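# Move the black tape dispenser into the tote by the door

## Task

Find the black tape dispenser sitting on one of the desks and get it into the tote near the door, lying wholly inside with no part over the rim. It must stay there once the gripper lets go, because anything the robot is still holding in place does not count. If the robot tips over or finishes leaning, the task fails.

## Robot and tools

ROBOT. The robot is a Hello Robot Stretch 3 with a single arm. It has a two-wheeled base with a mast, a lift that slides up and down the mast, and an arm that reaches out sideways to the robot's RIGHT. The gripper can only go further forward if the base drives. The base measures 0.33 m long by 0.34 m wide. It turns on the spot about the point midway between the wheels, which sits 0.05 m behind the front edge. With the arm pulled in and the wrist folded, a turn sweeps a circle of radius 0.28 m. An unfolded, level wrist reaches beyond that circle.

FRAMES. The base frame has its origin on the floor between the drive wheels, with x forward, y left and z up. hand_pose is reported in this frame and marks the point where the closed fingertips meet. With all wrist joints at 0, that hand frame has x pointing up, y pointing back along the arm toward the mast, and z pointing to the robot's rear. The odometry frame is the base frame as it was when the scene began. base_odometry heading is positive to the left and runs from -3.142 to 3.142. It counts wheel turns, so wheel slip shows up as travel.

execute_actions(actions, cameras). actions is a list holding exactly one action, or an empty list, which just returns the state and images. An action may contain "base", "joints" or both, plus an optional "contact_limits". Their motions begin together.
- base takes exactly one command. {"translate_m": d} is a straight drive of d metres counted from where the base last measured itself; forward is positive; range -1 to 1. {"rotate_rad": d} is a turn on the spot of d radians from the current heading; counter-clockwise (left) is positive; range -3.2 to 3.2. The base cannot move sideways.
- joints gives absolute targets keyed by name, not offsets. lift_m, 0 to 1.1, is arm height on the mast. arm_m, 0 to 0.52, is extension. wrist_yaw_rad, -1.345 to 4.42: 0 points the gripper along the arm, positive swings it toward the front, and 3.0 folds it over the base. wrist_pitch_rad, -1.57 to 0.451: 0 is level and negative tips the fingertips down. wrist_roll_rad, -2.911 to 2.911: 0 puts the fingers side by side and level. gripper_m, -0.089 to 0.179: larger is wider; the fingertip gap is smaller than the value, by 0.007 when nearly shut and 0.025 when wide, and it is 0 below 0.007. head_pan_rad, -3.953 to 1.73: 0 looks forward, positive looks left, -1.57 looks along the arm. head_tilt_rad, -1.53 to 0.419: negative looks down. Tolerances for counting a joint as done are ±0.004 for the lift, arm and gripper, ±0.02 for yaw, roll and the head, and ±0.05 for pitch.
- contact_limits has only one key, arm_m: a motor_effort percentage from 1 to 100. The arm stops with contact_stop once its effort reaches that level (the negative of it when pulling in). A lower number is gentler, but one set too low stops the arm immediately.
- cameras: any of "head_camera", "nav_camera", "wrist_camera" or "all". Leaving it out, null or ["all"] returns every camera, [] returns none. The "pictures" line lists the images in order. A single action runs for 15 s at most. Any unknown key or out-of-range value rejects the whole call, and nothing moves. Joints or the base that are left out of an action may keep pushing toward their earlier targets.

wait(seconds, 0 to 10) sends no new command and returns the state and images. zoom_image(camera, region [x0,y0,x1,y1] in pixels, at most 504x504) returns a closer view of that camera's most recent full image. Image sizes are head_camera 896x504 (its depth grid is sent sideways), nav_camera 672x504 fisheye, and wrist_camera 644x364. finished_scene(scene) ends the scene for good; send it only after the tote placement has settled.

RESULTS. base_status and joint_status describe how each motion ended. done means it reached its target; for the base this only means the wheels turned the full amount. off_target means it stopped short and may still be pushing. After contact_stop, time_out or torque_fault, the target is dropped. A lift or arm that hits contact_stop goes slack until you command it again; a slack lift can sag under a load or keep pressing on something. on_its_own covers whatever this call did not command, and "held at" there means the target, not the current position. motor_effort is given in %, with the peak in brackets. Readings carry a fixed error and noise, and a rest effort outside its normal range suggests a load or a push. Positive wheel effort drives forward. lidar_m gives 12 sectors of 30° each: the 1st is ahead, counting counter-clockwise, with the 4th on the left, the 7th behind and the 10th on the right. The rays lie in a plane 0.17 m above the floor with a range of 0.15 to 12 m, and "-" means nothing was seen. It misses glass and thin legs, and the robot's own parts can hide sectors 5, 6, 9 and 10. wrist_depth_mm (45 to 1000) and head_depth_mm (280 to 4000) are 7x7 grids of median depth. base_tilt is in degrees, with forward and right positive, and has a fixed offset of up to about 4°. turned_by_wheels and turned_by_imu give the turn since the last result.

SPEED. The base only reaches 0.30 m/s and 1.9 rad/s with the arm stowed: lift_m below 0.30, arm_m below 0.03 and wrist_yaw_rad above 2.54. Otherwise it is held to 0.10 m/s and 0.63 rad/s.

GRIPPER. To grasp, command a gripper_m below the object's width; a lower value squeezes harder, though the stall guard eases off if you overdo it. To release, command at least 0.02 above the value where the fingers made contact. Neither the reading nor done tells you whether anything is held, so check with the cameras.

AVOID. Fold or unfold the wrist only with lift_m between 0.32 and 0.95, wrist_pitch_rad at -0.4 and roll near 0. Once it is folded, the lift may go down to 0.25. When yaw is below -0.4, keep pitch at -0.5 or lower. Pushing against something fixed with the gripper higher than about 0.45 m can tip the robot, and a second push or a raised contact limit makes that worse. Do not drive while holding or pushing on something that cannot move, and watch for snags, especially when reversing. If base_tilt shows a lean, reverse the last move in small steps, free the gripper, and lower lift_m to about 0.2. The wrist, base and head have no contact stop; pushing hard with them can switch a wrist servo off for 10 s. Loose objects may occasionally get nudged.

Each tool is called after ">>>" as name(argument=value, ...) on one line, values as JSON.

## Session

>>> execute_actions(actions=[])

Scene clock: 0.00 s.
base_odometry: x=+0.000 y=+0.000 heading=+0.000 (m, m, rad; odometry frame)
turned_by_wheels: +0.000 (rad since the last result)
turned_by_imu: +0.000 (rad since the last result)
base_tilt: forward=-0.4 right=+0.5 (deg)
lidar_m: 1.81 0.81 0.72 0.73 0.87 1.61 1.69 1.13 1.01 1.01 1.21 1.82
head_depth_mm: 1709 1686 1697 1688 1694 1691 1690 / 1769 1747 1762 1738 1742 1749 1735 / 1802 1821 1811 1814 1789 1811 1800 / 1845 1858 1859 1872 1856 1879 1881 / 1894 1917 1912 1912 1919 1913 1914 / 1950 1993 1987 1985 1964 1986 1993 / 2003 2073 2046 2024 2066 2044 2036
base_status: not commanded
joint_positions: lift_m=+0.450 arm_m=+0.000 wrist_yaw_rad=+2.887 wrist_pitch_rad=-0.324 wrist_roll_rad=+0.005 gripper_m=+0.037 head_pan_rad=+0.005 head_tilt_rad=-0.007
joint_status: not commanded
motor_effort: left_wheel=+1 right_wheel=-1 lift_m=+32 arm_m=+0 wrist_yaw_rad=+0 wrist_pitch_rad=+6 wrist_roll_rad=+0 gripper_m=+1 head_pan_rad=-1 head_tilt_rad=+2 (%)
hand_pose: x=+0.0380 y=+0.0830 z=+0.4839 quat_wxyz=(+0.202, +0.708, +0.024, +0.676) (m; base frame)
wrist_depth_mm: - 711 719 694 688 673 654 / - 804 761 773 741 733 718 / - 857 862 795 779 782 779 / - 939 947 908 885 841 817 / 867 - 935 913 966 923 892 / 743 - 717 783 803 804 814 / 621 629 640 656 654 677 666
pictures: head_camera (sideways: a quarter turn clockwise sets it upright), nav_camera (sideways: a quarter turn counterclockwise sets it upright), wrist_camera
Images, in order (width x height): head_camera 896x504, nav_camera 672x504, wrist_camera 644x364.

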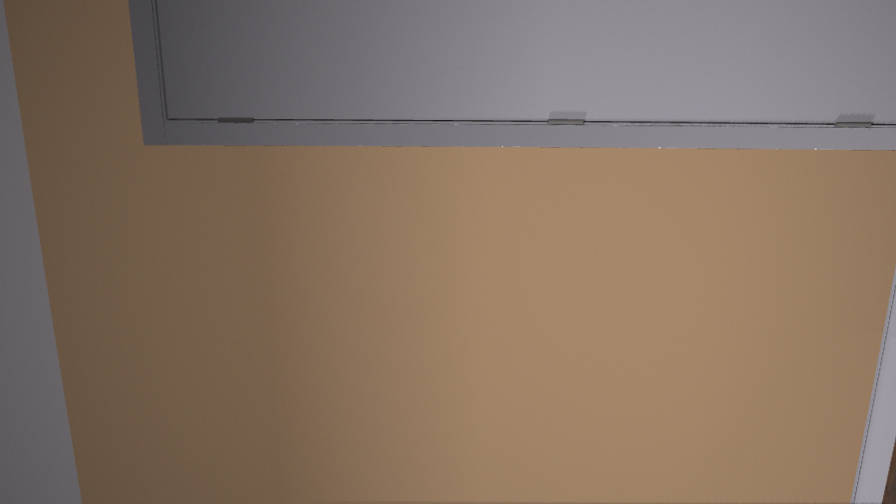

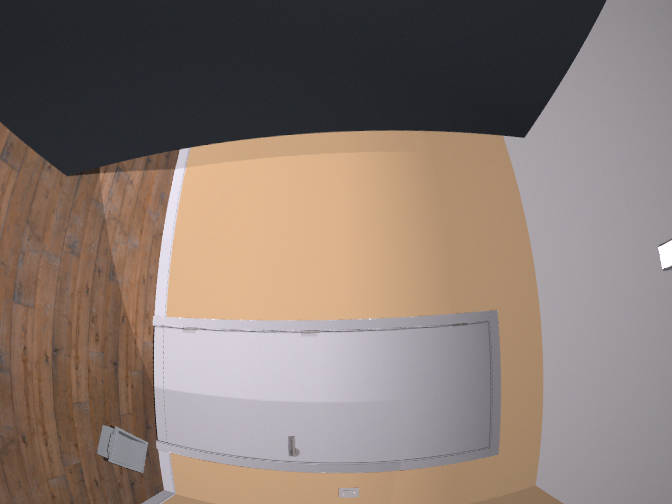

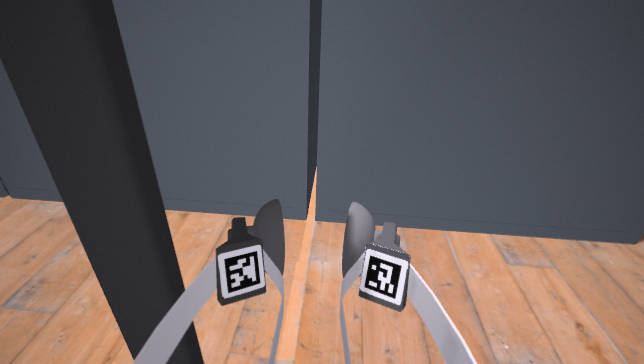

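>>> execute_actions(actions=[{"joints":{"head_pan_rad":-0.8,"head_tilt_rad":-0.6}}], cameras=["head_camera","nav_camera"])

>>> execute_actions(actions=[{"joints":{"head_pan_rad":1.5,"head_tilt_rad":-0.4}}], cameras=["head_camera","nav_camera"])

>>> execute_actions(actions=[{"joints":{"head_pan_rad":-2.6,"head_tilt_rad":-0.4}}], cameras=["head_camera","nav_camera"])

Scene clock: 1.43 s.
base_odometry: x=+0.000 y=+0.000 heading=+0.000 (m, m, rad; odometry frame)
turned_by_wheels: +0.000 (rad since the last result)
turned_by_imu: +0.000 (rad since the last result)
base_tilt: forward=-0.4 right=+0.5 (deg)
lidar_m: 1.81 0.81 0.72 0.73 0.87 1.61 1.69 1.13 1.01 1.01 1.21 1.82
head_depth_mm: 1176 1244 1320 1415 1509 1496 1286 / 1311 1411 1507 1620 1709 1508 1274 / 1500 1621 1739 1908 1844 1497 1267 / 1731 1872 2089 2200 1833 1497 1269 / 1729 1878 2092 2235 1787 1483 1256 / 1615 1757 1970 2116 1773 1482 1255 / 1544 1659 1843 2017 1823 1482 1259
base_status: not commanded
joint_positions: lift_m=+0.450 arm_m=+0.000 wrist_yaw_rad=+2.887 wrist_pitch_rad=-0.324 wrist_roll_rad=+0.005 gripper_m=+0.037 head_pan_rad=-0.793 head_tilt_rad=-0.592
joint_status: all done
motor_effort: left_wheel=+1(1) right_wheel=+0(1) lift_m=+32(32) arm_m=-1(0) wrist_yaw_rad=+1(0) wrist_pitch_rad=+6(6) wrist_roll_rad=+0(1) gripper_m=+0(1) head_pan_rad=-4(37) head_tilt_rad=-4(31) (%)
hand_pose: x=+0.0380 y=+0.0830 z=+0.4839 quat_wxyz=(+0.202, +0.708, +0.024, +0.676) (m; base frame)
wrist_depth_mm: - 733 715 721 682 666 661 / - 774 767 742 738 731 711 / - 843 846 826 807 788 806 / 987 961 915 910 868 872 836 / 898 - 944 911 951 924 922 / 736 - 732 756 777 781 806 / 631 627 647 652 667 662 682
pictures: head_camera (sideways: a quarter turn clockwise sets it upright), nav_camera (sideways: a quarter turn counterclockwise sets it upright)
Images, in order (width x height): head_camera 896x504, nav_camera 672x504.

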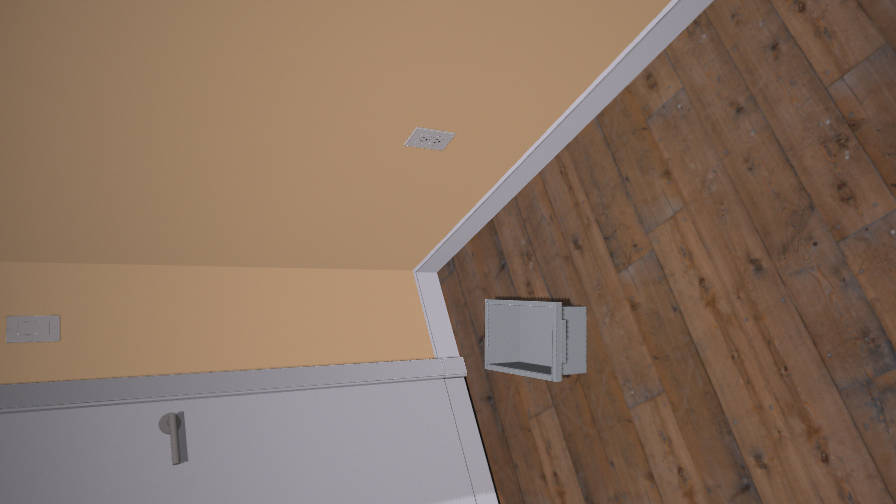

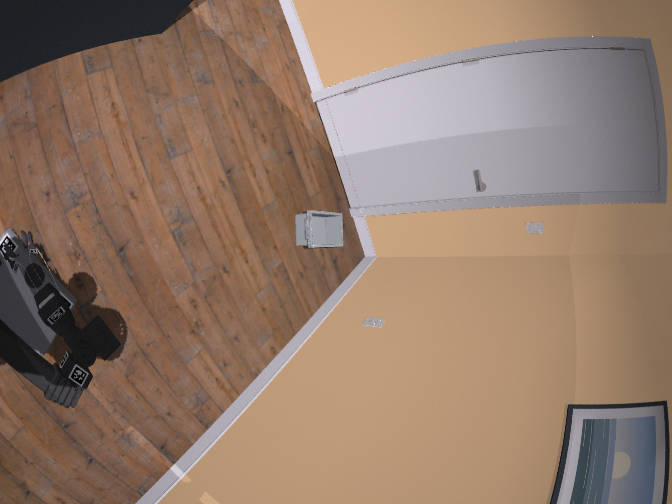

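Scene clock: 3.10 s.
base_odometry: x=+0.000 y=+0.000 heading=+0.000 (m, m, rad; odometry frame)
turned_by_wheels: +0.000 (rad since the last result)
turned_by_imu: +0.000 (rad since the last result)
base_tilt: forward=-0.3 right=+0.5 (deg)
lidar_m: 1.81 0.81 0.72 0.73 0.87 1.61 1.69 1.13 1.01 1.01 1.21 1.81
head_depth_mm: 572 609 652 696 757 818 895 / 583 617 664 712 770 840 926 / 604 646 691 738 808 870 958 / 605 644 695 745 806 879 971 / 615 656 709 762 829 910 1001 / 627 671 724 779 850 932 1035 / 638 684 737 798 872 963 1068
base_status: not commanded
joint_positions: lift_m=+0.450 arm_m=+0.000 wrist_yaw_rad=+2.887 wrist_pitch_rad=-0.324 wrist_roll_rad=+0.005 gripper_m=+0.037 head_pan_rad=+1.493 head_tilt_rad=-0.409
joint_status: all done
motor_effort: left_wheel=+1(1) right_wheel=-1(0) lift_m=+32(32) arm_m=+0(0) wrist_yaw_rad=+1(0) wrist_pitch_rad=+6(6) wrist_roll_rad=+0(0) gripper_m=+1(1) head_pan_rad=+3(38) head_tilt_rad=+3(19) (%)
hand_pose: x=+0.0380 y=+0.0830 z=+0.4839 quat_wxyz=(+0.202, +0.708, +0.024, +0.676) (m; base frame)
wrist_depth_mm: - 721 725 697 694 672 658 / - 790 772 768 730 743 703 / - 849 850 832 792 786 773 / - 928 940 909 865 859 843 / 890 - 929 927 945 934 906 / 710 - 724 772 798 788 792 / 630 621 655 643 657 661 670
pictures: head_camera (sideways: a quarter turn clockwise sets it upright), nav_camera (sideways: a quarter turn counterclockwise sets it upright)
Images, in order (width x height): head_camera 896x504, nav_camera 672x504.

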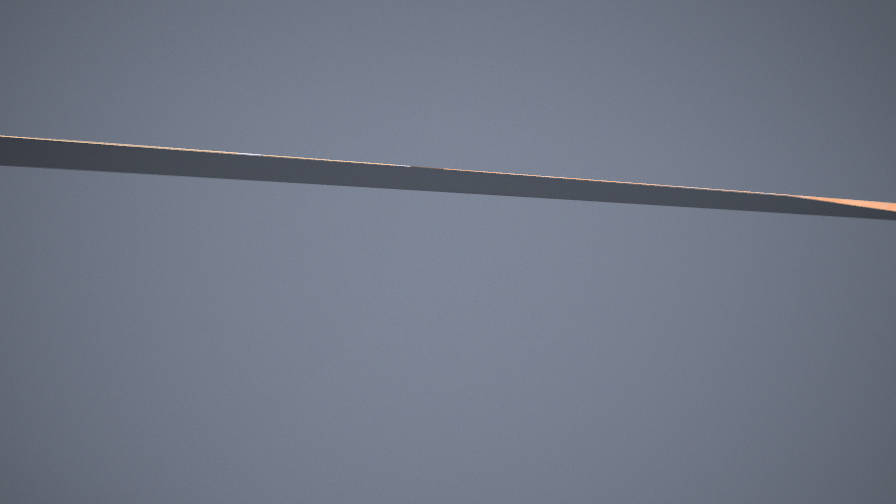

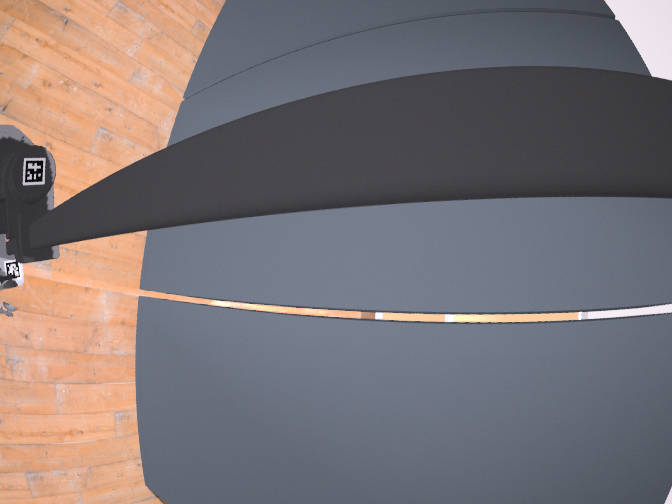

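Scene clock: 5.57 s.
base_odometry: x=+0.000 y=+0.000 heading=+0.000 (m, m, rad; odometry frame)
turned_by_wheels: +0.000 (rad since the last result)
turned_by_imu: +0.000 (rad since the last result)
base_tilt: forward=-0.3 right=+0.4 (deg)
lidar_m: 1.81 0.81 0.72 0.73 0.87 1.61 1.69 1.13 1.01 1.01 1.21 1.81
head_depth_mm: 1585 1754 1952 2134 2231 1792 1445 / 1419 1533 1694 1889 2072 1803 1446 / 1283 1389 1507 1645 1808 1785 1439 / 1171 1262 1352 1470 1602 1688 1444 / 1083 1154 1233 1333 1434 1559 1430 / 998 1062 1128 1209 1300 1394 1417 / 926 985 1045 1106 1187 1268 1341
base_status: not commanded
joint_positions: lift_m=+0.450 arm_m=+0.000 wrist_yaw_rad=+2.887 wrist_pitch_rad=-0.324 wrist_roll_rad=+0.005 gripper_m=+0.037 head_pan_rad=-2.593 head_tilt_rad=-0.409
joint_status: all done
motor_effort: left_wheel=+1(1) right_wheel=+0(0) lift_m=+32(32) arm_m=+0(0) wrist_yaw_rad=+0(0) wrist_pitch_rad=+6(6) wrist_roll_rad=+1(1) gripper_m=+0(0) head_pan_rad=-4(38) head_tilt_rad=+4(3) (%)
hand_pose: x=+0.0380 y=+0.0830 z=+0.4839 quat_wxyz=(+0.202, +0.708, +0.024, +0.676) (m; base frame)
wrist_depth_mm: - 738 710 698 683 698 673 / - 783 773 756 724 725 727 / - 866 840 825 802 808 793 / 987 930 940 898 881 847 854 / 870 - 950 919 919 921 919 / 732 - 735 771 793 789 797 / 634 630 620 647 650 659 674
pictures: head_camera (sideways: a quarter turn clockwise sets it upright), nav_camera (sideways: a quarter turn counterclockwise sets it upright)
Images, in order (width x height): head_camera 896x504, nav_camera 672x504.

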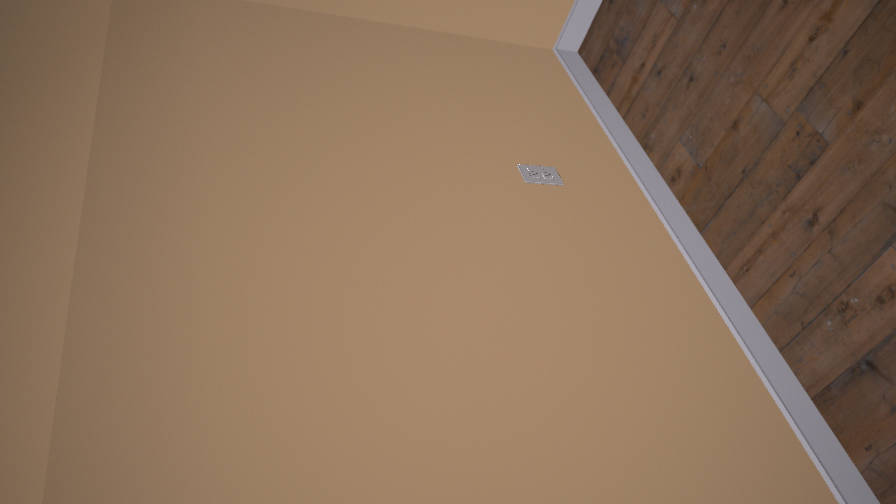

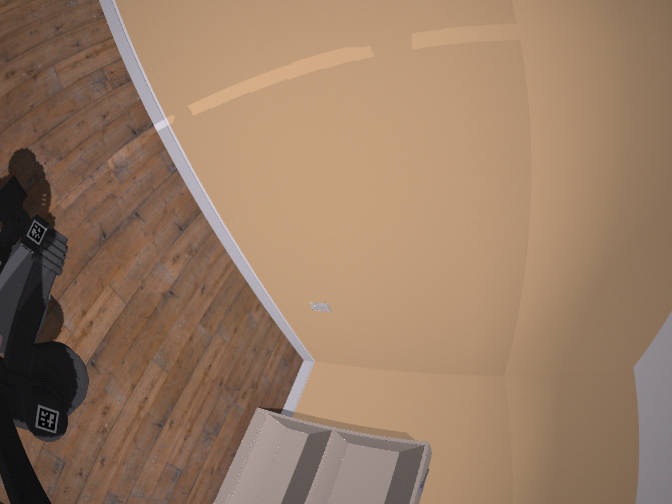

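>>> execute_actions(actions=[{"base":{"translate_m":1.0},"joints":{"lift_m":0.27,"head_pan_rad":1.2,"head_tilt_rad":-0.4}}], cameras=["head_camera","nav_camera"])

Scene clock: 12.20 s.
base_odometry: x=+1.000 y=+0.000 heading=+0.000 (m, m, rad; odometry frame)
turned_by_wheels: +0.000 (rad since the last result)
turned_by_imu: +0.004 (rad since the last result)
base_tilt: forward=-0.4 right=+0.4 (deg)
lidar_m: 0.90 1.08 2.03 0.42 0.50 0.92 2.40 1.48 1.32 1.32 0.98 0.87
head_depth_mm: 2055 2070 2101 2119 2102 1801 1438 / 2703 2786 2841 2786 2368 1803 1452 / 3091 3247 3459 3352 2349 1784 1436 / 3011 3171 3481 3311 2340 1782 1437 / 2943 3118 3414 3383 2296 1780 1435 / 2896 2945 735 712 689 668 638 / 373 370 366 392 419 453 498
base_status: done
joint_positions: lift_m=+0.270 arm_m=+0.000 wrist_yaw_rad=+2.887 wrist_pitch_rad=-0.324 wrist_roll_rad=+0.005 gripper_m=+0.037 head_pan_rad=+1.193 head_tilt_rad=-0.408
joint_status: all done
motor_effort: left_wheel=+1(13) right_wheel=+0(5) lift_m=+26(29) arm_m=+0(0) wrist_yaw_rad=+1(1) wrist_pitch_rad=+6(6) wrist_roll_rad=+1(1) gripper_m=+0(0) head_pan_rad=+4(38) head_tilt_rad=+4(5) (%)
hand_pose: x=+0.0379 y=+0.0830 z=+0.3046 quat_wxyz=(+0.202, +0.708, +0.024, +0.676) (m; base frame)
wrist_depth_mm: - 429 418 - - - - / - 470 454 - - - - / - 510 501 - - - - / 577 547 545 786 813 857 885 / 613 - 594 641 668 679 678 / 506 - 503 527 550 543 548 / 451 - - 460 454 463 465
pictures: head_camera (sideways: a quarter turn clockwise sets it upright), nav_camera (sideways: a quarter turn counterclockwise sets it upright)
Images, in order (width x height): head_camera 896x504, nav_camera 672x504.

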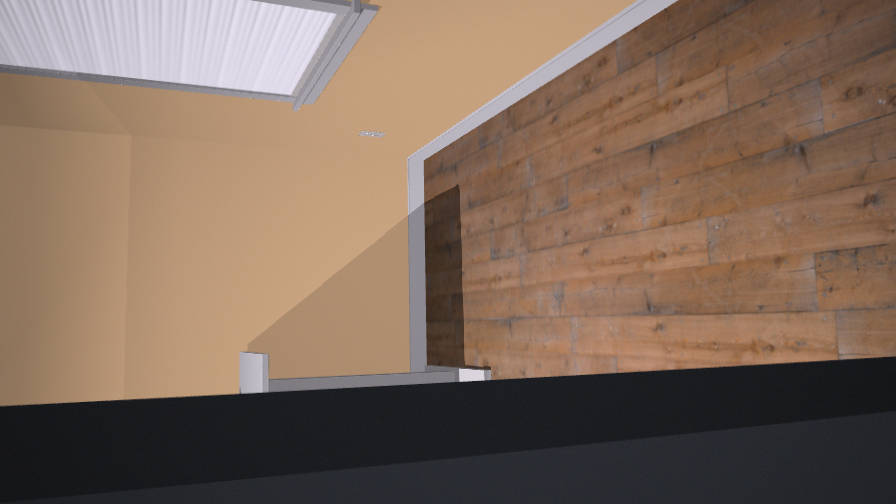

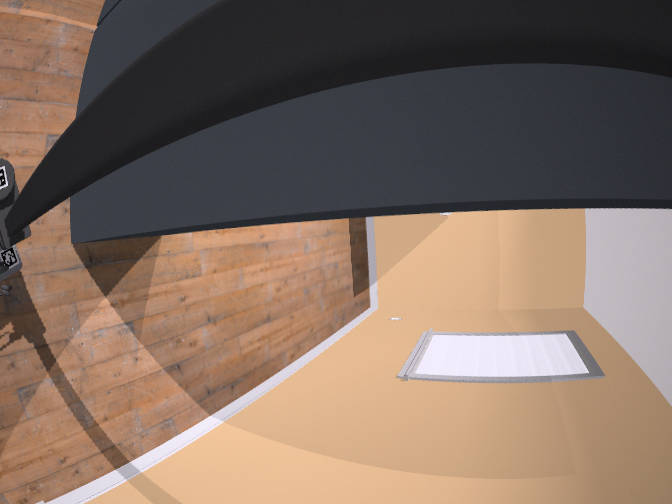

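>>> execute_actions(actions=[{"base":{"translate_m":0.4},"joints":{"head_pan_rad":1.4,"head_tilt_rad":-0.7}}], cameras=["nav_camera"])

>>> execute_actions(actions=[{"base":{"rotate_rad":1.27},"joints":{"head_pan_rad":0.3,"head_tilt_rad":-0.5}}], cameras=["nav_camera","head_camera"])

Scene clock: 17.57 s.
base_odometry: x=+1.400 y=+0.000 heading=+0.000 (m, m, rad; odometry frame)
turned_by_wheels: +0.000 (rad since the last result)
turned_by_imu: +0.001 (rad since the last result)
base_tilt: forward=-0.4 right=+0.4 (deg)
lidar_m: 0.53 0.63 1.18 0.79 0.52 0.65 2.64 1.62 1.44 0.91 0.55 0.52
head_depth_mm: 2602 2378 2233 1974 1659 1417 1223 / 2862 3134 2723 2094 1694 1411 1213 / 2896 3219 2676 2052 1656 1402 1216 / 2912 3201 2700 2041 1665 1410 1213 / 2907 3165 2705 2048 1657 1394 1205 / 2967 3258 2611 2031 1647 1399 1198 / 2957 3226 2609 2010 1646 1299 1192
base_status: done
joint_positions: lift_m=+0.270 arm_m=+0.000 wrist_yaw_rad=+2.887 wrist_pitch_rad=-0.324 wrist_roll_rad=+0.005 gripper_m=+0.037 head_pan_rad=+1.393 head_tilt_rad=-0.691
joint_status: all done
motor_effort: left_wheel=+0(13) right_wheel=+0(4) lift_m=+26(26) arm_m=+0(1) wrist_yaw_rad=+0(0) wrist_pitch_rad=+6(6) wrist_roll_rad=+0(0) gripper_m=+0(1) head_pan_rad=+4(21) head_tilt_rad=-4(24) (%)
hand_pose: x=+0.0379 y=+0.0830 z=+0.3046 quat_wxyz=(+0.202, +0.708, +0.024, +0.676) (m; base frame)
wrist_depth_mm: - - - - - - 684 / - - - - - - 661 / - 830 - - - - 664 / 493 808 790 820 819 829 642 / 524 - 661 660 653 676 619 / 509 - 507 538 547 541 556 / 449 - - 459 454 455 464
pictures: nav_camera (sideways: a quarter turn counterclockwise sets it upright)
Images, in order (width x height): nav_camera 672x504.

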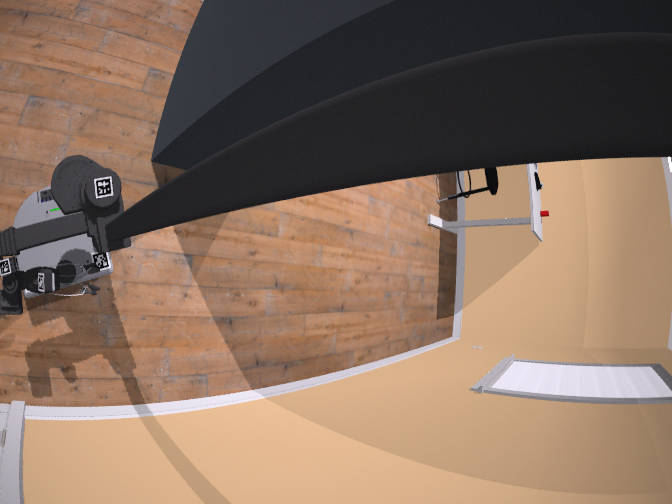

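Scene clock: 19.70 s.
base_odometry: x=+1.400 y=+0.000 heading=+1.270 (m, m, rad; odometry frame)
turned_by_wheels: +1.270 (rad since the last result)
turned_by_imu: +1.277 (rad since the last result)
base_tilt: forward=-0.4 right=+0.5 (deg)
lidar_m: 2.14 0.61 0.52 1.17 2.02 1.50 1.45 0.71 0.54 0.52 0.55 0.75
head_depth_mm: 2745 2990 3232 2729 2061 1622 1345 / 2837 3042 3313 2795 2038 1623 1335 / 2901 3045 3388 2744 2046 1610 1342 / 2949 3125 3374 2732 2027 1618 1337 / 3052 3331 3555 2679 2017 1617 1328 / 3062 3376 3699 2681 1944 1505 1237 / 3115 724 760 801 847 901 954
base_status: done
joint_positions: lift_m=+0.270 arm_m=+0.000 wrist_yaw_rad=+2.887 wrist_pitch_rad=-0.324 wrist_roll_rad=+0.005 gripper_m=+0.037 head_pan_rad=+0.307 head_tilt_rad=-0.507
joint_status: all done
motor_effort: left_wheel=-4(14) right_wheel=+3(9) lift_m=+27(27) arm_m=+0(1) wrist_yaw_rad=+0(1) wrist_pitch_rad=+6(6) wrist_roll_rad=+0(0) gripper_m=+1(0) head_pan_rad=-3(38) head_tilt_rad=+3(22) (%)
hand_pose: x=+0.0379 y=+0.0830 z=+0.3046 quat_wxyz=(+0.202, +0.708, +0.024, +0.676) (m; base frame)
wrist_depth_mm: - - - - 533 521 553 / - - - - 549 579 613 / - - - - 611 626 693 / 776 804 796 795 644 686 811 / 598 - 663 644 656 669 677 / 507 - 509 531 547 543 550 / 455 - - 462 450 458 458
pictures: head_camera (sideways: a quarter turn clockwise sets it upright), nav_camera (sideways: a quarter turn counterclockwise sets it upright)
Images, in order (width x height): head_camera 896x504, nav_camera 672x504.

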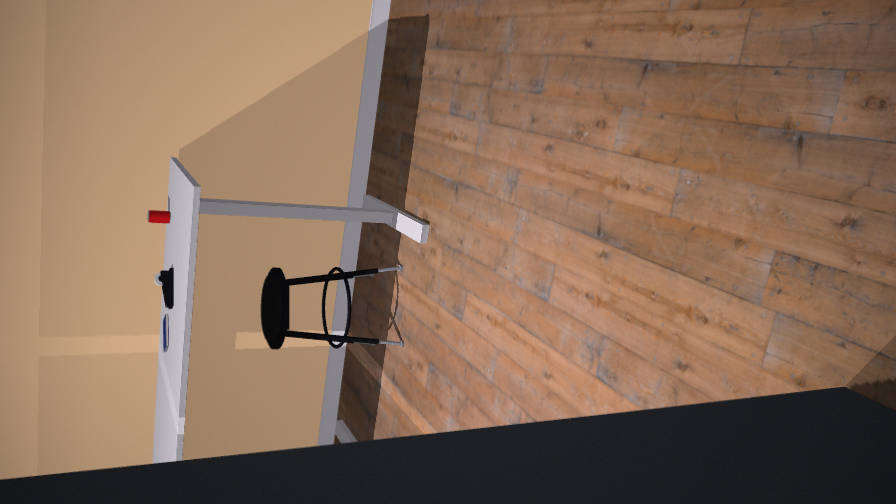

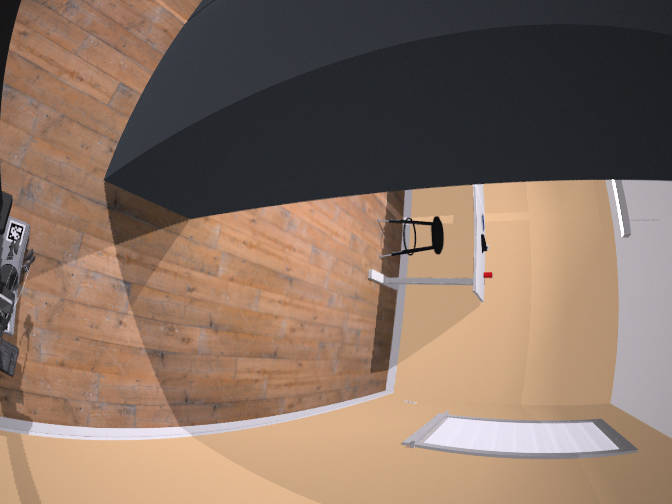

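>>> execute_actions(actions=[{"base":{"translate_m":1.0},"joints":{"head_pan_rad":0.5}}], cameras=["nav_camera","head_camera"])

Scene clock: 25.00 s.
base_odometry: x=+1.697 y=+0.955 heading=+1.270 (m, m, rad; odometry frame)
turned_by_wheels: +0.000 (rad since the last result)
turned_by_imu: +0.004 (rad since the last result)
base_tilt: forward=-0.3 right=+0.5 (deg)
lidar_m: 2.23 1.95 3.01 1.32 0.54 0.61 1.92 0.75 0.56 0.54 0.56 0.78
head_depth_mm: 1966 2113 2259 2410 2062 1624 1342 / 2045 2122 2374 2515 2049 1627 1342 / 2115 2218 2494 2472 2021 1614 1339 / 2268 2300 2581 2577 2022 1607 1330 / 2316 2411 2721 2542 2012 1616 1324 / 2471 2524 2979 2668 1995 1585 1323 / 2582 2696 3054 2608 2010 1591 1315
base_status: done
joint_positions: lift_m=+0.270 arm_m=+0.000 wrist_yaw_rad=+2.887 wrist_pitch_rad=-0.324 wrist_roll_rad=+0.005 gripper_m=+0.037 head_pan_rad=+0.493 head_tilt_rad=-0.506
joint_status: all done
motor_effort: left_wheel=-4(10) right_wheel=+2(7) lift_m=+26(26) arm_m=+0(0) wrist_yaw_rad=+0(1) wrist_pitch_rad=+6(6) wrist_roll_rad=+0(1) gripper_m=+0(1) head_pan_rad=+4(19) head_tilt_rad=+2(3) (%)
hand_pose: x=+0.0379 y=+0.0830 z=+0.3046 quat_wxyz=(+0.202, +0.708, +0.024, +0.676) (m; base frame)
wrist_depth_mm: - - - - - - - / - - - - - - - / - - - - - - - / 465 798 797 817 850 841 882 / 493 - 643 638 648 673 672 / 505 - 509 534 545 533 556 / 441 - - 455 454 458 470
pictures: head_camera (sideways: a quarter turn clockwise sets it upright), nav_camera (sideways: a quarter turn counterclockwise sets it upright)
Images, in order (width x height): head_camera 896x504, nav_camera 672x504.

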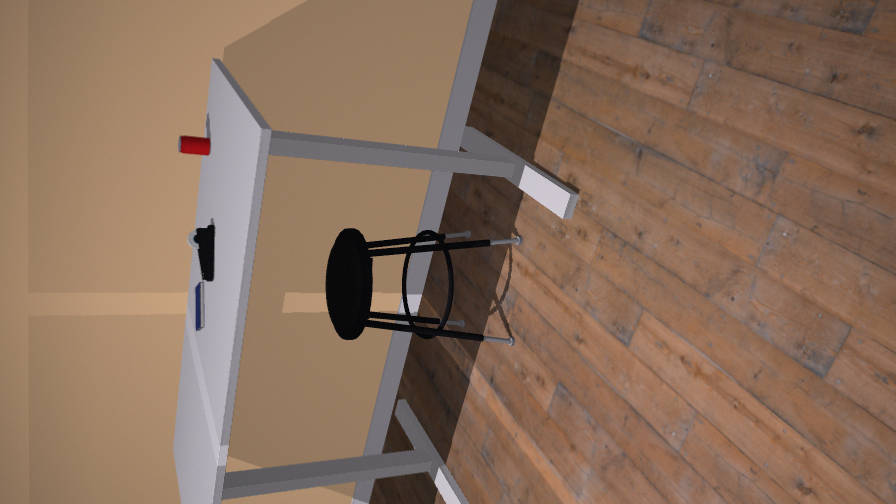

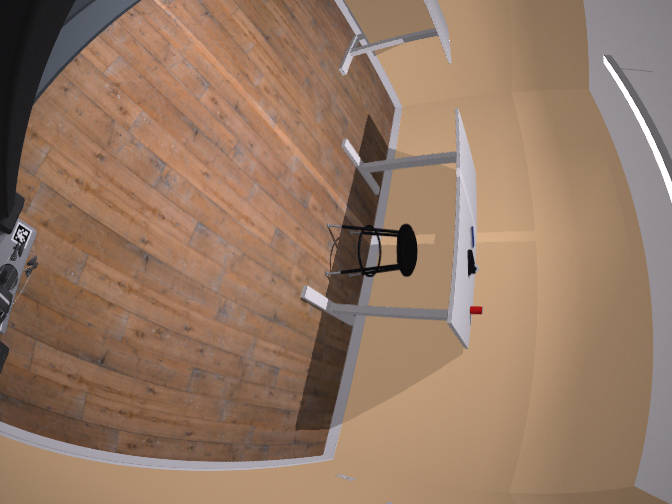

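>>> execute_actions(actions=[{"base":{"translate_m":1.0}}], cameras=[])

>>> execute_actions(actions=[{"base":{"translate_m":0.15}}], cameras=[])

>>> execute_actions(actions=[{"base":{"rotate_rad":1.57},"joints":{"head_pan_rad":-0.9,"head_tilt_rad":-0.6}}], cameras=["nav_camera","head_camera"])

Scene clock: 30.80 s.
base_odometry: x=+1.994 y=+1.910 heading=+1.269 (m, m, rad; odometry frame)
turned_by_wheels: +0.000 (rad since the last result)
turned_by_imu: +0.004 (rad since the last result)
base_tilt: forward=-0.3 right=+0.5 (deg)
lidar_m: 1.33 1.03 1.27 2.74 1.78 1.30 1.73 0.77 0.57 0.56 0.58 0.81
head_depth_mm: 1098 1181 1284 1379 1518 1596 1345 / 1152 1235 1344 1460 1609 1635 1344 / 1208 1306 1385 1538 1698 1615 1332 / 1266 1367 1203 1642 1788 1614 1333 / 1314 1423 1104 1144 1306 1491 1324 / 1382 1505 1097 838 1929 1609 1300 / 1458 1597 1084 838 1805 1547 1322
base_status: done
joint_positions: lift_m=+0.270 arm_m=+0.000 wrist_yaw_rad=+2.887 wrist_pitch_rad=-0.324 wrist_roll_rad=+0.005 gripper_m=+0.037 head_pan_rad=+0.493 head_tilt_rad=-0.506
joint_status: not commanded
motor_effort: left_wheel=-4(12) right_wheel=+2(7) lift_m=+26(26) arm_m=-1(1) wrist_yaw_rad=+0(1) wrist_pitch_rad=+6(6) wrist_roll_rad=+1(1) gripper_m=+0(0) head_pan_rad=+3(3) head_tilt_rad=+2(2) (%)
hand_pose: x=+0.0379 y=+0.0830 z=+0.3046 quat_wxyz=(+0.202, +0.708, +0.024, +0.676) (m; base frame)
wrist_depth_mm: - - - - - - - / - - - - - - - / - - - - - - 981 / 752 797 819 818 819 833 867 / 616 - 656 664 650 662 676 / 505 - 507 531 541 550 555 / 445 - - 455 451 458 471
pictures: none
No camera images: the call's "cameras" was empty. Leave "cameras" out to get every camera's image.

Scene clock: 32.87 s.
base_odometry: x=+2.038 y=+2.053 heading=+1.269 (m, m, rad; odometry frame)
turned_by_wheels: +0.000 (rad since the last result)
turned_by_imu: +0.000 (rad since the last result)
base_tilt: forward=-0.3 right=+0.5 (deg)
lidar_m: 1.19 0.91 1.02 2.73 1.93 1.44 1.72 0.78 0.58 0.56 0.59 0.81
head_depth_mm: 975 1045 1129 1225 1338 1460 1348 / 1023 1100 1185 1294 1406 1519 1337 / 1066 1148 1229 1357 1504 1587 1337 / 1117 1203 1203 1445 1614 1611 1336 / 1169 1267 1095 1510 1670 1466 1325 / 1229 1343 1091 799 1802 1506 1290 / 1294 1431 1080 714 1875 1550 1321
base_status: done
joint_positions: lift_m=+0.270 arm_m=+0.000 wrist_yaw_rad=+2.887 wrist_pitch_rad=-0.324 wrist_roll_rad=+0.005 gripper_m=+0.037 head_pan_rad=+0.493 head_tilt_rad=-0.506
joint_status: not commanded
motor_effort: left_wheel=-4(12) right_wheel=+3(7) lift_m=+27(26) arm_m=-1(0) wrist_yaw_rad=+0(1) wrist_pitch_rad=+6(6) wrist_roll_rad=+0(0) gripper_m=+0(0) head_pan_rad=+3(4) head_tilt_rad=+2(3) (%)
hand_pose: x=+0.0379 y=+0.0830 z=+0.3046 quat_wxyz=(+0.202, +0.708, +0.024, +0.676) (m; base frame)
wrist_depth_mm: - - - - - - 704 / - - - - - - 783 / - - - - - - - / 780 791 826 822 789 823 870 / 611 - 646 647 665 656 685 / 510 - 499 525 543 548 551 / 446 - - 452 454 466 467
pictures: none
No camera images: the call's "cameras" was empty. Leave "cameras" out to get every camera's image.

Scene clock: 35.07 s.
base_odometry: x=+2.038 y=+2.053 heading=+2.839 (m, m, rad; odometry frame)
turned_by_wheels: +1.570 (rad since the last result)
turned_by_imu: +1.579 (rad since the last result)
base_tilt: forward=-0.3 right=+0.5 (deg)
lidar_m: 2.73 1.94 1.44 1.61 0.79 0.58 0.56 0.58 0.80 1.19 0.91 1.02
head_depth_mm: 1042 1125 1216 1326 1469 1509 1271 / 1104 1187 1296 1435 1592 1520 1276 / 1173 1248 993 1559 1672 1513 1275 / 1252 1324 866 1077 1260 1412 1259 / 1363 1410 863 1802 1763 1486 1260 / 1456 1404 858 699 1754 1491 1223 / 1589 1390 845 1216 1738 1469 1250
base_status: done
joint_positions: lift_m=+0.270 arm_m=+0.000 wrist_yaw_rad=+2.887 wrist_pitch_rad=-0.324 wrist_roll_rad=+0.005 gripper_m=+0.037 head_pan_rad=-0.893 head_tilt_rad=-0.593
joint_status: all done
motor_effort: left_wheel=-4(16) right_wheel=+3(9) lift_m=+26(26) arm_m=-1(1) wrist_yaw_rad=+0(0) wrist_pitch_rad=+6(6) wrist_roll_rad=+1(1) gripper_m=+0(1) head_pan_rad=-3(36) head_tilt_rad=-4(11) (%)
hand_pose: x=+0.0379 y=+0.0830 z=+0.3046 quat_wxyz=(+0.202, +0.708, +0.024, +0.676) (m; base frame)
wrist_depth_mm: - - - - - - - / - - - - - - - / - - - - - - - / 772 793 791 832 833 824 895 / 614 - 656 636 664 667 674 / 502 - 498 523 551 546 553 / 445 - - 458 458 468 463
pictures: head_camera (sideways: a quarter turn clockwise sets it upright), nav_camera (sideways: a quarter turn counterclockwise sets it upright)
Images, in order (width x height): head_camera 896x504, nav_camera 672x504.

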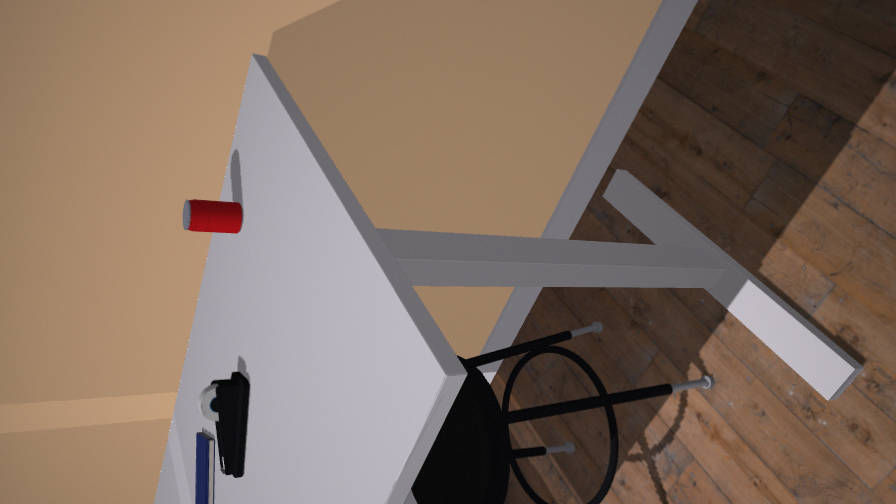

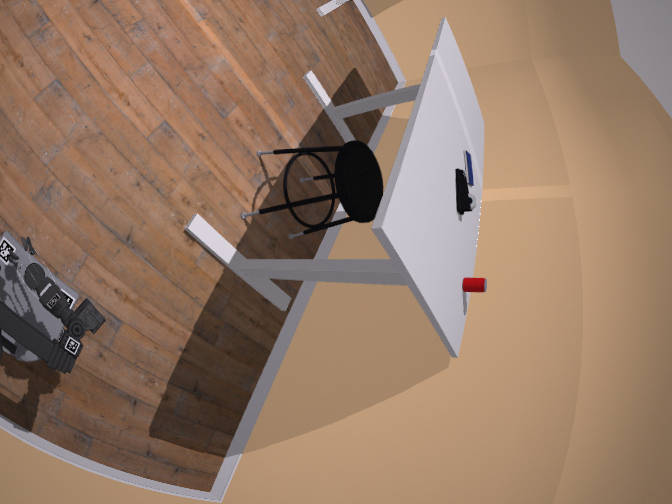

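>>> execute_actions(actions=[{"base":{"rotate_rad":-0.08},"joints":{"lift_m":0.6}}], cameras=[])

>>> execute_actions(actions=[{"base":{"translate_m":1.0},"joints":{"lift_m":0.95,"wrist_pitch_rad":-0.4,"head_pan_rad":-1.4,"head_tilt_rad":-0.6}}])

Scene clock: 39.90 s.
base_odometry: x=+2.038 y=+2.053 heading=+2.759 (m, m, rad; odometry frame)
turned_by_wheels: -0.080 (rad since the last result)
turned_by_imu: -0.081 (rad since the last result)
base_tilt: forward=-0.3 right=+0.4 (deg)
lidar_m: 2.73 2.61 1.88 1.44 0.86 0.59 0.56 0.57 0.75 1.19 0.91 1.02
head_depth_mm: 1015 1091 1182 1308 1454 1508 1277 / 1065 1157 1263 1391 1553 1521 1279 / 1127 1208 1324 1497 1662 1502 1275 / 1194 1254 981 1590 1746 1499 1266 / 1267 1314 862 1066 1252 1389 1263 / 1349 1401 857 701 1724 1488 1222 / 1449 1388 847 694 1750 1487 1247
base_status: done
joint_positions: lift_m=+0.600 arm_m=+0.000 wrist_yaw_rad=+2.887 wrist_pitch_rad=-0.324 wrist_roll_rad=+0.005 gripper_m=+0.037 head_pan_rad=-0.893 head_tilt_rad=-0.593
joint_status: all done
motor_effort: left_wheel=+6(10) right_wheel=-2(6) lift_m=+38(39) arm_m=-1(1) wrist_yaw_rad=+0(0) wrist_pitch_rad=+6(6) wrist_roll_rad=+0(1) gripper_m=+1(1) head_pan_rad=-2(4) head_tilt_rad=-3(4) (%)
hand_pose: x=+0.0379 y=+0.0830 z=+0.6341 quat_wxyz=(+0.202, +0.708, +0.024, +0.676) (m; base frame)
wrist_depth_mm: - - - - - - - / - - - - - - - / - - - - - - - / - - - - - - - / - - - - - - - / 905 - 920 967 - - - / 774 808 792 836 826 835 861
pictures: none
No camera images: the call's "cameras" was empty. Leave "cameras" out to get every camera's image.

Scene clock: 50.87 s.
base_odometry: x=+1.110 y=+2.426 heading=+2.759 (m, m, rad; odometry frame)
turned_by_wheels: +0.000 (rad since the last result)
turned_by_imu: +0.003 (rad since the last result)
base_tilt: forward=-0.3 right=+0.5 (deg)
lidar_m: 1.74 2.12 1.90 1.48 1.94 1.64 1.55 1.58 0.77 0.46 0.46 1.02
head_depth_mm: 924 1014 899 637 493 424 - / 931 1026 887 631 490 - - / 935 1026 883 629 488 - - / 940 1034 875 625 486 - - / 950 1053 840 621 484 428 - / 953 1058 860 614 482 1375 1252 / 958 1061 851 613 477 1377 1262
base_status: done
joint_positions: lift_m=+0.950 arm_m=+0.000 wrist_yaw_rad=+2.887 wrist_pitch_rad=-0.411 wrist_roll_rad=+0.005 gripper_m=+0.037 head_pan_rad=-1.393 head_tilt_rad=-0.593
joint_status: all done
motor_effort: left_wheel=+5(12) right_wheel=-3(3) lift_m=+38(40) arm_m=-1(1) wrist_yaw_rad=+0(0) wrist_pitch_rad=+5(7) wrist_roll_rad=+1(0) gripper_m=+1(1) head_pan_rad=-3(30) head_tilt_rad=-3(5) (%)
hand_pose: x=+0.0354 y=+0.0733 z=+0.9640 quat_wxyz=(+0.232, +0.706, +0.055, +0.667) (m; base frame)
wrist_depth_mm: - - - - - - - / - - - - - - - / - - - - - - - / - - - - - - - / - - - - - - - / - - - - - - - / - - - - - - -
pictures: head_camera (sideways: a quarter turn clockwise sets it upright), nav_camera (sideways: a quarter turn counterclockwise sets it upright), wrist_camera
Images, in order (width x height): head_camera 896x504, nav_camera 672x504, wrist_camera 644x364.

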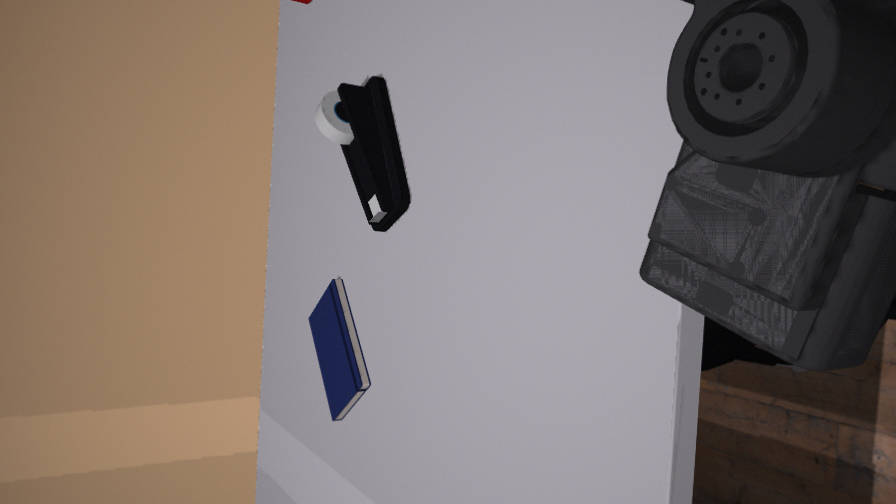

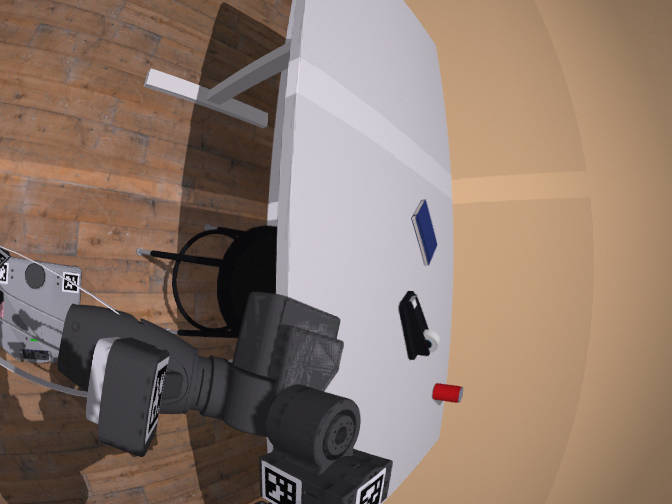

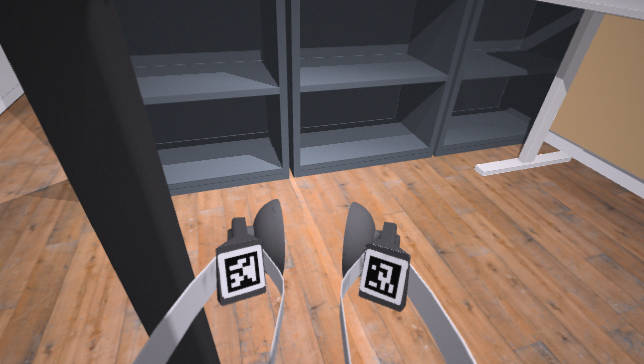

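>>> execute_actions(actions=[{"joints":{"wrist_yaw_rad":0.0,"gripper_m":0.15}}], cameras=[])

>>> execute_actions(actions=[{"base":{"translate_m":0.3},"joints":{"lift_m":1.02,"wrist_pitch_rad":-0.55,"wrist_yaw_rad":-1.1,"arm_m":0.35}}])

Scene clock: 56.30 s.
base_odometry: x=+1.110 y=+2.426 heading=+2.759 (m, m, rad; odometry frame)
turned_by_wheels: +0.000 (rad since the last result)
turned_by_imu: +0.118 (rad since the last result)
base_tilt: forward=-0.4 right=+0.5 (deg)
lidar_m: 1.72 2.10 1.49 1.48 1.57 1.60 1.56 1.52 0.60 0.45 1.06 1.01
head_depth_mm: 912 990 889 633 508 - - / 926 1018 883 629 524 - - / 941 1031 872 627 519 - - / 950 1047 841 621 499 805 1216 / 971 1076 859 615 497 1108 1232 / 996 1097 854 615 479 1415 1262 / 1009 1104 846 609 477 1436 1242
base_status: not commanded
joint_positions: lift_m=+0.950 arm_m=+0.000 wrist_yaw_rad=+0.015 wrist_pitch_rad=-0.383 wrist_roll_rad=+0.006 gripper_m=+0.150 head_pan_rad=-1.394 head_tilt_rad=-0.596
joint_status: all done
motor_effort: left_wheel=+5(31) right_wheel=-4(22) lift_m=+30(38) arm_m=+0(1) wrist_yaw_rad=-10(76) wrist_pitch_rad=-7(9) wrist_roll_rad=+0(6) gripper_m=+3(97) head_pan_rad=-3(2) head_tilt_rad=-2(4) (%)
hand_pose: x=-0.0181 y=-0.3732 z=+0.9707 quat_wxyz=(+0.693, +0.140, -0.695, -0.130) (m; base frame)
wrist_depth_mm: 713 758 809 803 778 743 746 / 417 431 444 424 430 499 515 / 300 302 311 320 323 341 348 / 229 234 238 241 248 251 261 / 189 197 194 197 200 211 205 / - 156 162 165 165 - 171 / 137 138 140 142 144 143 148
pictures: none
No camera images: the call's "cameras" was empty. Leave "cameras" out to get every camera's image.

Scene clock: 60.27 s.
base_odometry: x=+0.832 y=+2.538 heading=+2.759 (m, m, rad; odometry frame)
turned_by_wheels: +0.000 (rad since the last result)
turned_by_imu: +0.000 (rad since the last result)
base_tilt: forward=-0.4 right=+0.5 (deg)
lidar_m: 1.42 1.86 1.70 1.43 1.99 1.90 1.86 0.98 0.51 0.75 0.81 1.70
head_depth_mm: 914 - - 632 491 423 1256 / 938 - - 628 488 434 1226 / 957 1042 829 626 486 1381 1250 / 970 1070 870 621 484 1396 1279 / 987 1090 859 619 481 1411 1255 / 998 1104 848 611 478 1412 1249 / 1021 1114 846 609 476 1181 1228
base_status: done
joint_positions: lift_m=+1.020 arm_m=+0.350 wrist_yaw_rad=-1.099 wrist_pitch_rad=-0.559 wrist_roll_rad=+0.005 gripper_m=+0.150 head_pan_rad=-1.394 head_tilt_rad=-0.596
joint_status: all done
motor_effort: left_wheel=+1(18) right_wheel=-1(11) lift_m=+38(39) arm_m=+5(6) wrist_yaw_rad=+0(41) wrist_pitch_rad=+4(40) wrist_roll_rad=+0(2) gripper_m=+1(7) head_pan_rad=-3(2) head_tilt_rad=-2(2) (%)
hand_pose: x=-0.2036 y=-0.5874 z=+1.0022 quat_wxyz=(+0.476, -0.189, -0.682, -0.521) (m; base frame)
wrist_depth_mm: 460 504 521 525 545 577 - / 377 380 394 357 407 423 432 / 292 297 313 313 326 335 342 / 240 251 262 268 272 276 285 / 207 220 227 229 233 243 239 / 200 193 200 201 205 - 208 / 170 175 177 179 181 183 186
pictures: head_camera (sideways: a quarter turn clockwise sets it upright), nav_camera (sideways: a quarter turn counterclockwise sets it upright), wrist_camera
Images, in order (width x height): head_camera 896x504, nav_camera 672x504, wrist_camera 644x364.

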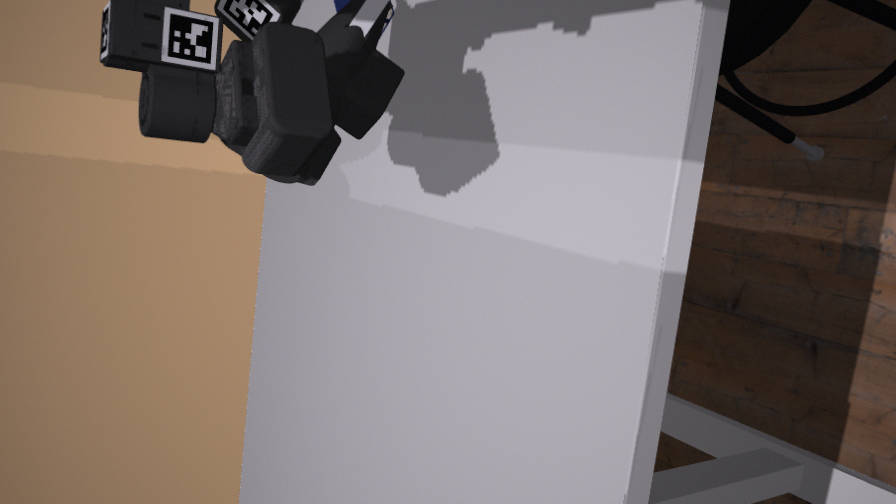

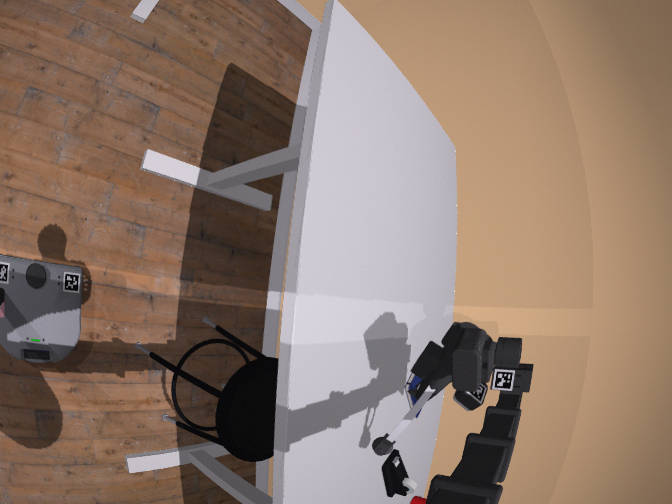

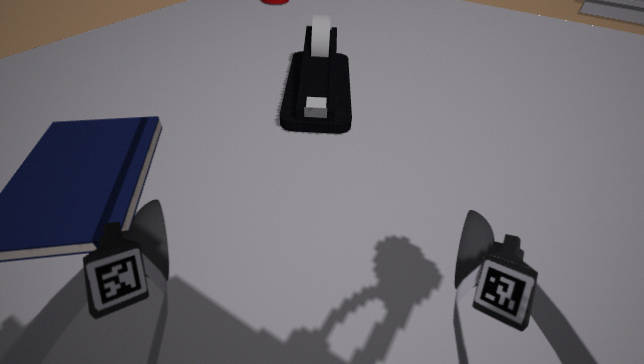

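>>> execute_actions(actions=[{"base":{"translate_m":-0.13},"joints":{"arm_m":0.415,"lift_m":0.97}}], cameras=["wrist_camera","nav_camera"])

Scene clock: 63.57 s.
base_odometry: x=+0.953 y=+2.490 heading=+2.760 (m, m, rad; odometry frame)
turned_by_wheels: +0.001 (rad since the last result)
turned_by_imu: +0.029 (rad since the last result)
base_tilt: forward=-0.3 right=+0.5 (deg)
lidar_m: 1.55 1.96 1.78 1.45 1.86 1.76 1.74 0.89 0.46 0.73 0.89 1.74
head_depth_mm: 911 961 - 635 491 423 779 / 934 992 - 628 488 422 1222 / 952 1038 826 626 486 431 1243 / 964 1071 865 622 483 1384 1273 / 990 1079 861 618 482 1420 1254 / 1007 1106 851 616 479 1416 1256 / 1030 1121 839 609 476 1423 1253
base_status: done
joint_positions: lift_m=+0.984 arm_m=+0.415 wrist_yaw_rad=-1.088 wrist_pitch_rad=-0.548 wrist_roll_rad=+0.006 gripper_m=+0.150 head_pan_rad=-1.394 head_tilt_rad=-0.596
joint_status: lift_m contact_stop (moved -0.036 of -0.050); the others done
on_its_own: lift_m is slack since a contact_stop, until your next command for it (your +0.970 is given up)
motor_effort: left_wheel=+18(26) right_wheel=-17(22) lift_m=+32(34) arm_m=+5(16) wrist_yaw_rad=-8(21) wrist_pitch_rad=-1(9) wrist_roll_rad=+1(0) gripper_m=-4(4) head_pan_rad=-3(3) head_tilt_rad=-2(2) (%)
hand_pose: x=-0.2041 y=-0.6551 z=+0.9687 quat_wxyz=(+0.481, -0.190, -0.683, -0.516) (m; base frame)
wrist_depth_mm: 398 426 437 448 463 486 502 / 312 320 332 291 341 352 358 / 252 259 263 236 262 276 283 / 214 215 219 196 220 230 233 / 174 189 188 191 193 201 198 / - 159 164 165 169 - 171 / 140 143 147 146 148 150 152
pictures: nav_camera (sideways: a quarter turn counterclockwise sets it upright), wrist_camera
Images, in order (width x height): nav_camera 672x504, wrist_camera 644x364.

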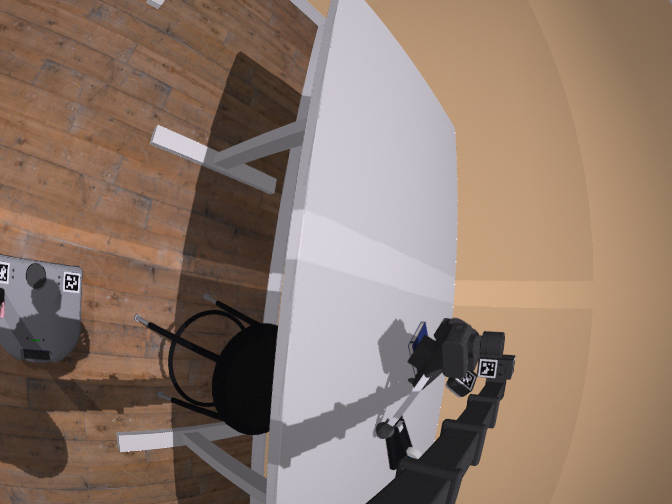

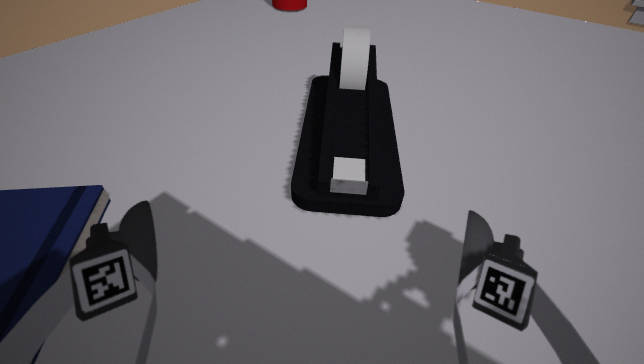

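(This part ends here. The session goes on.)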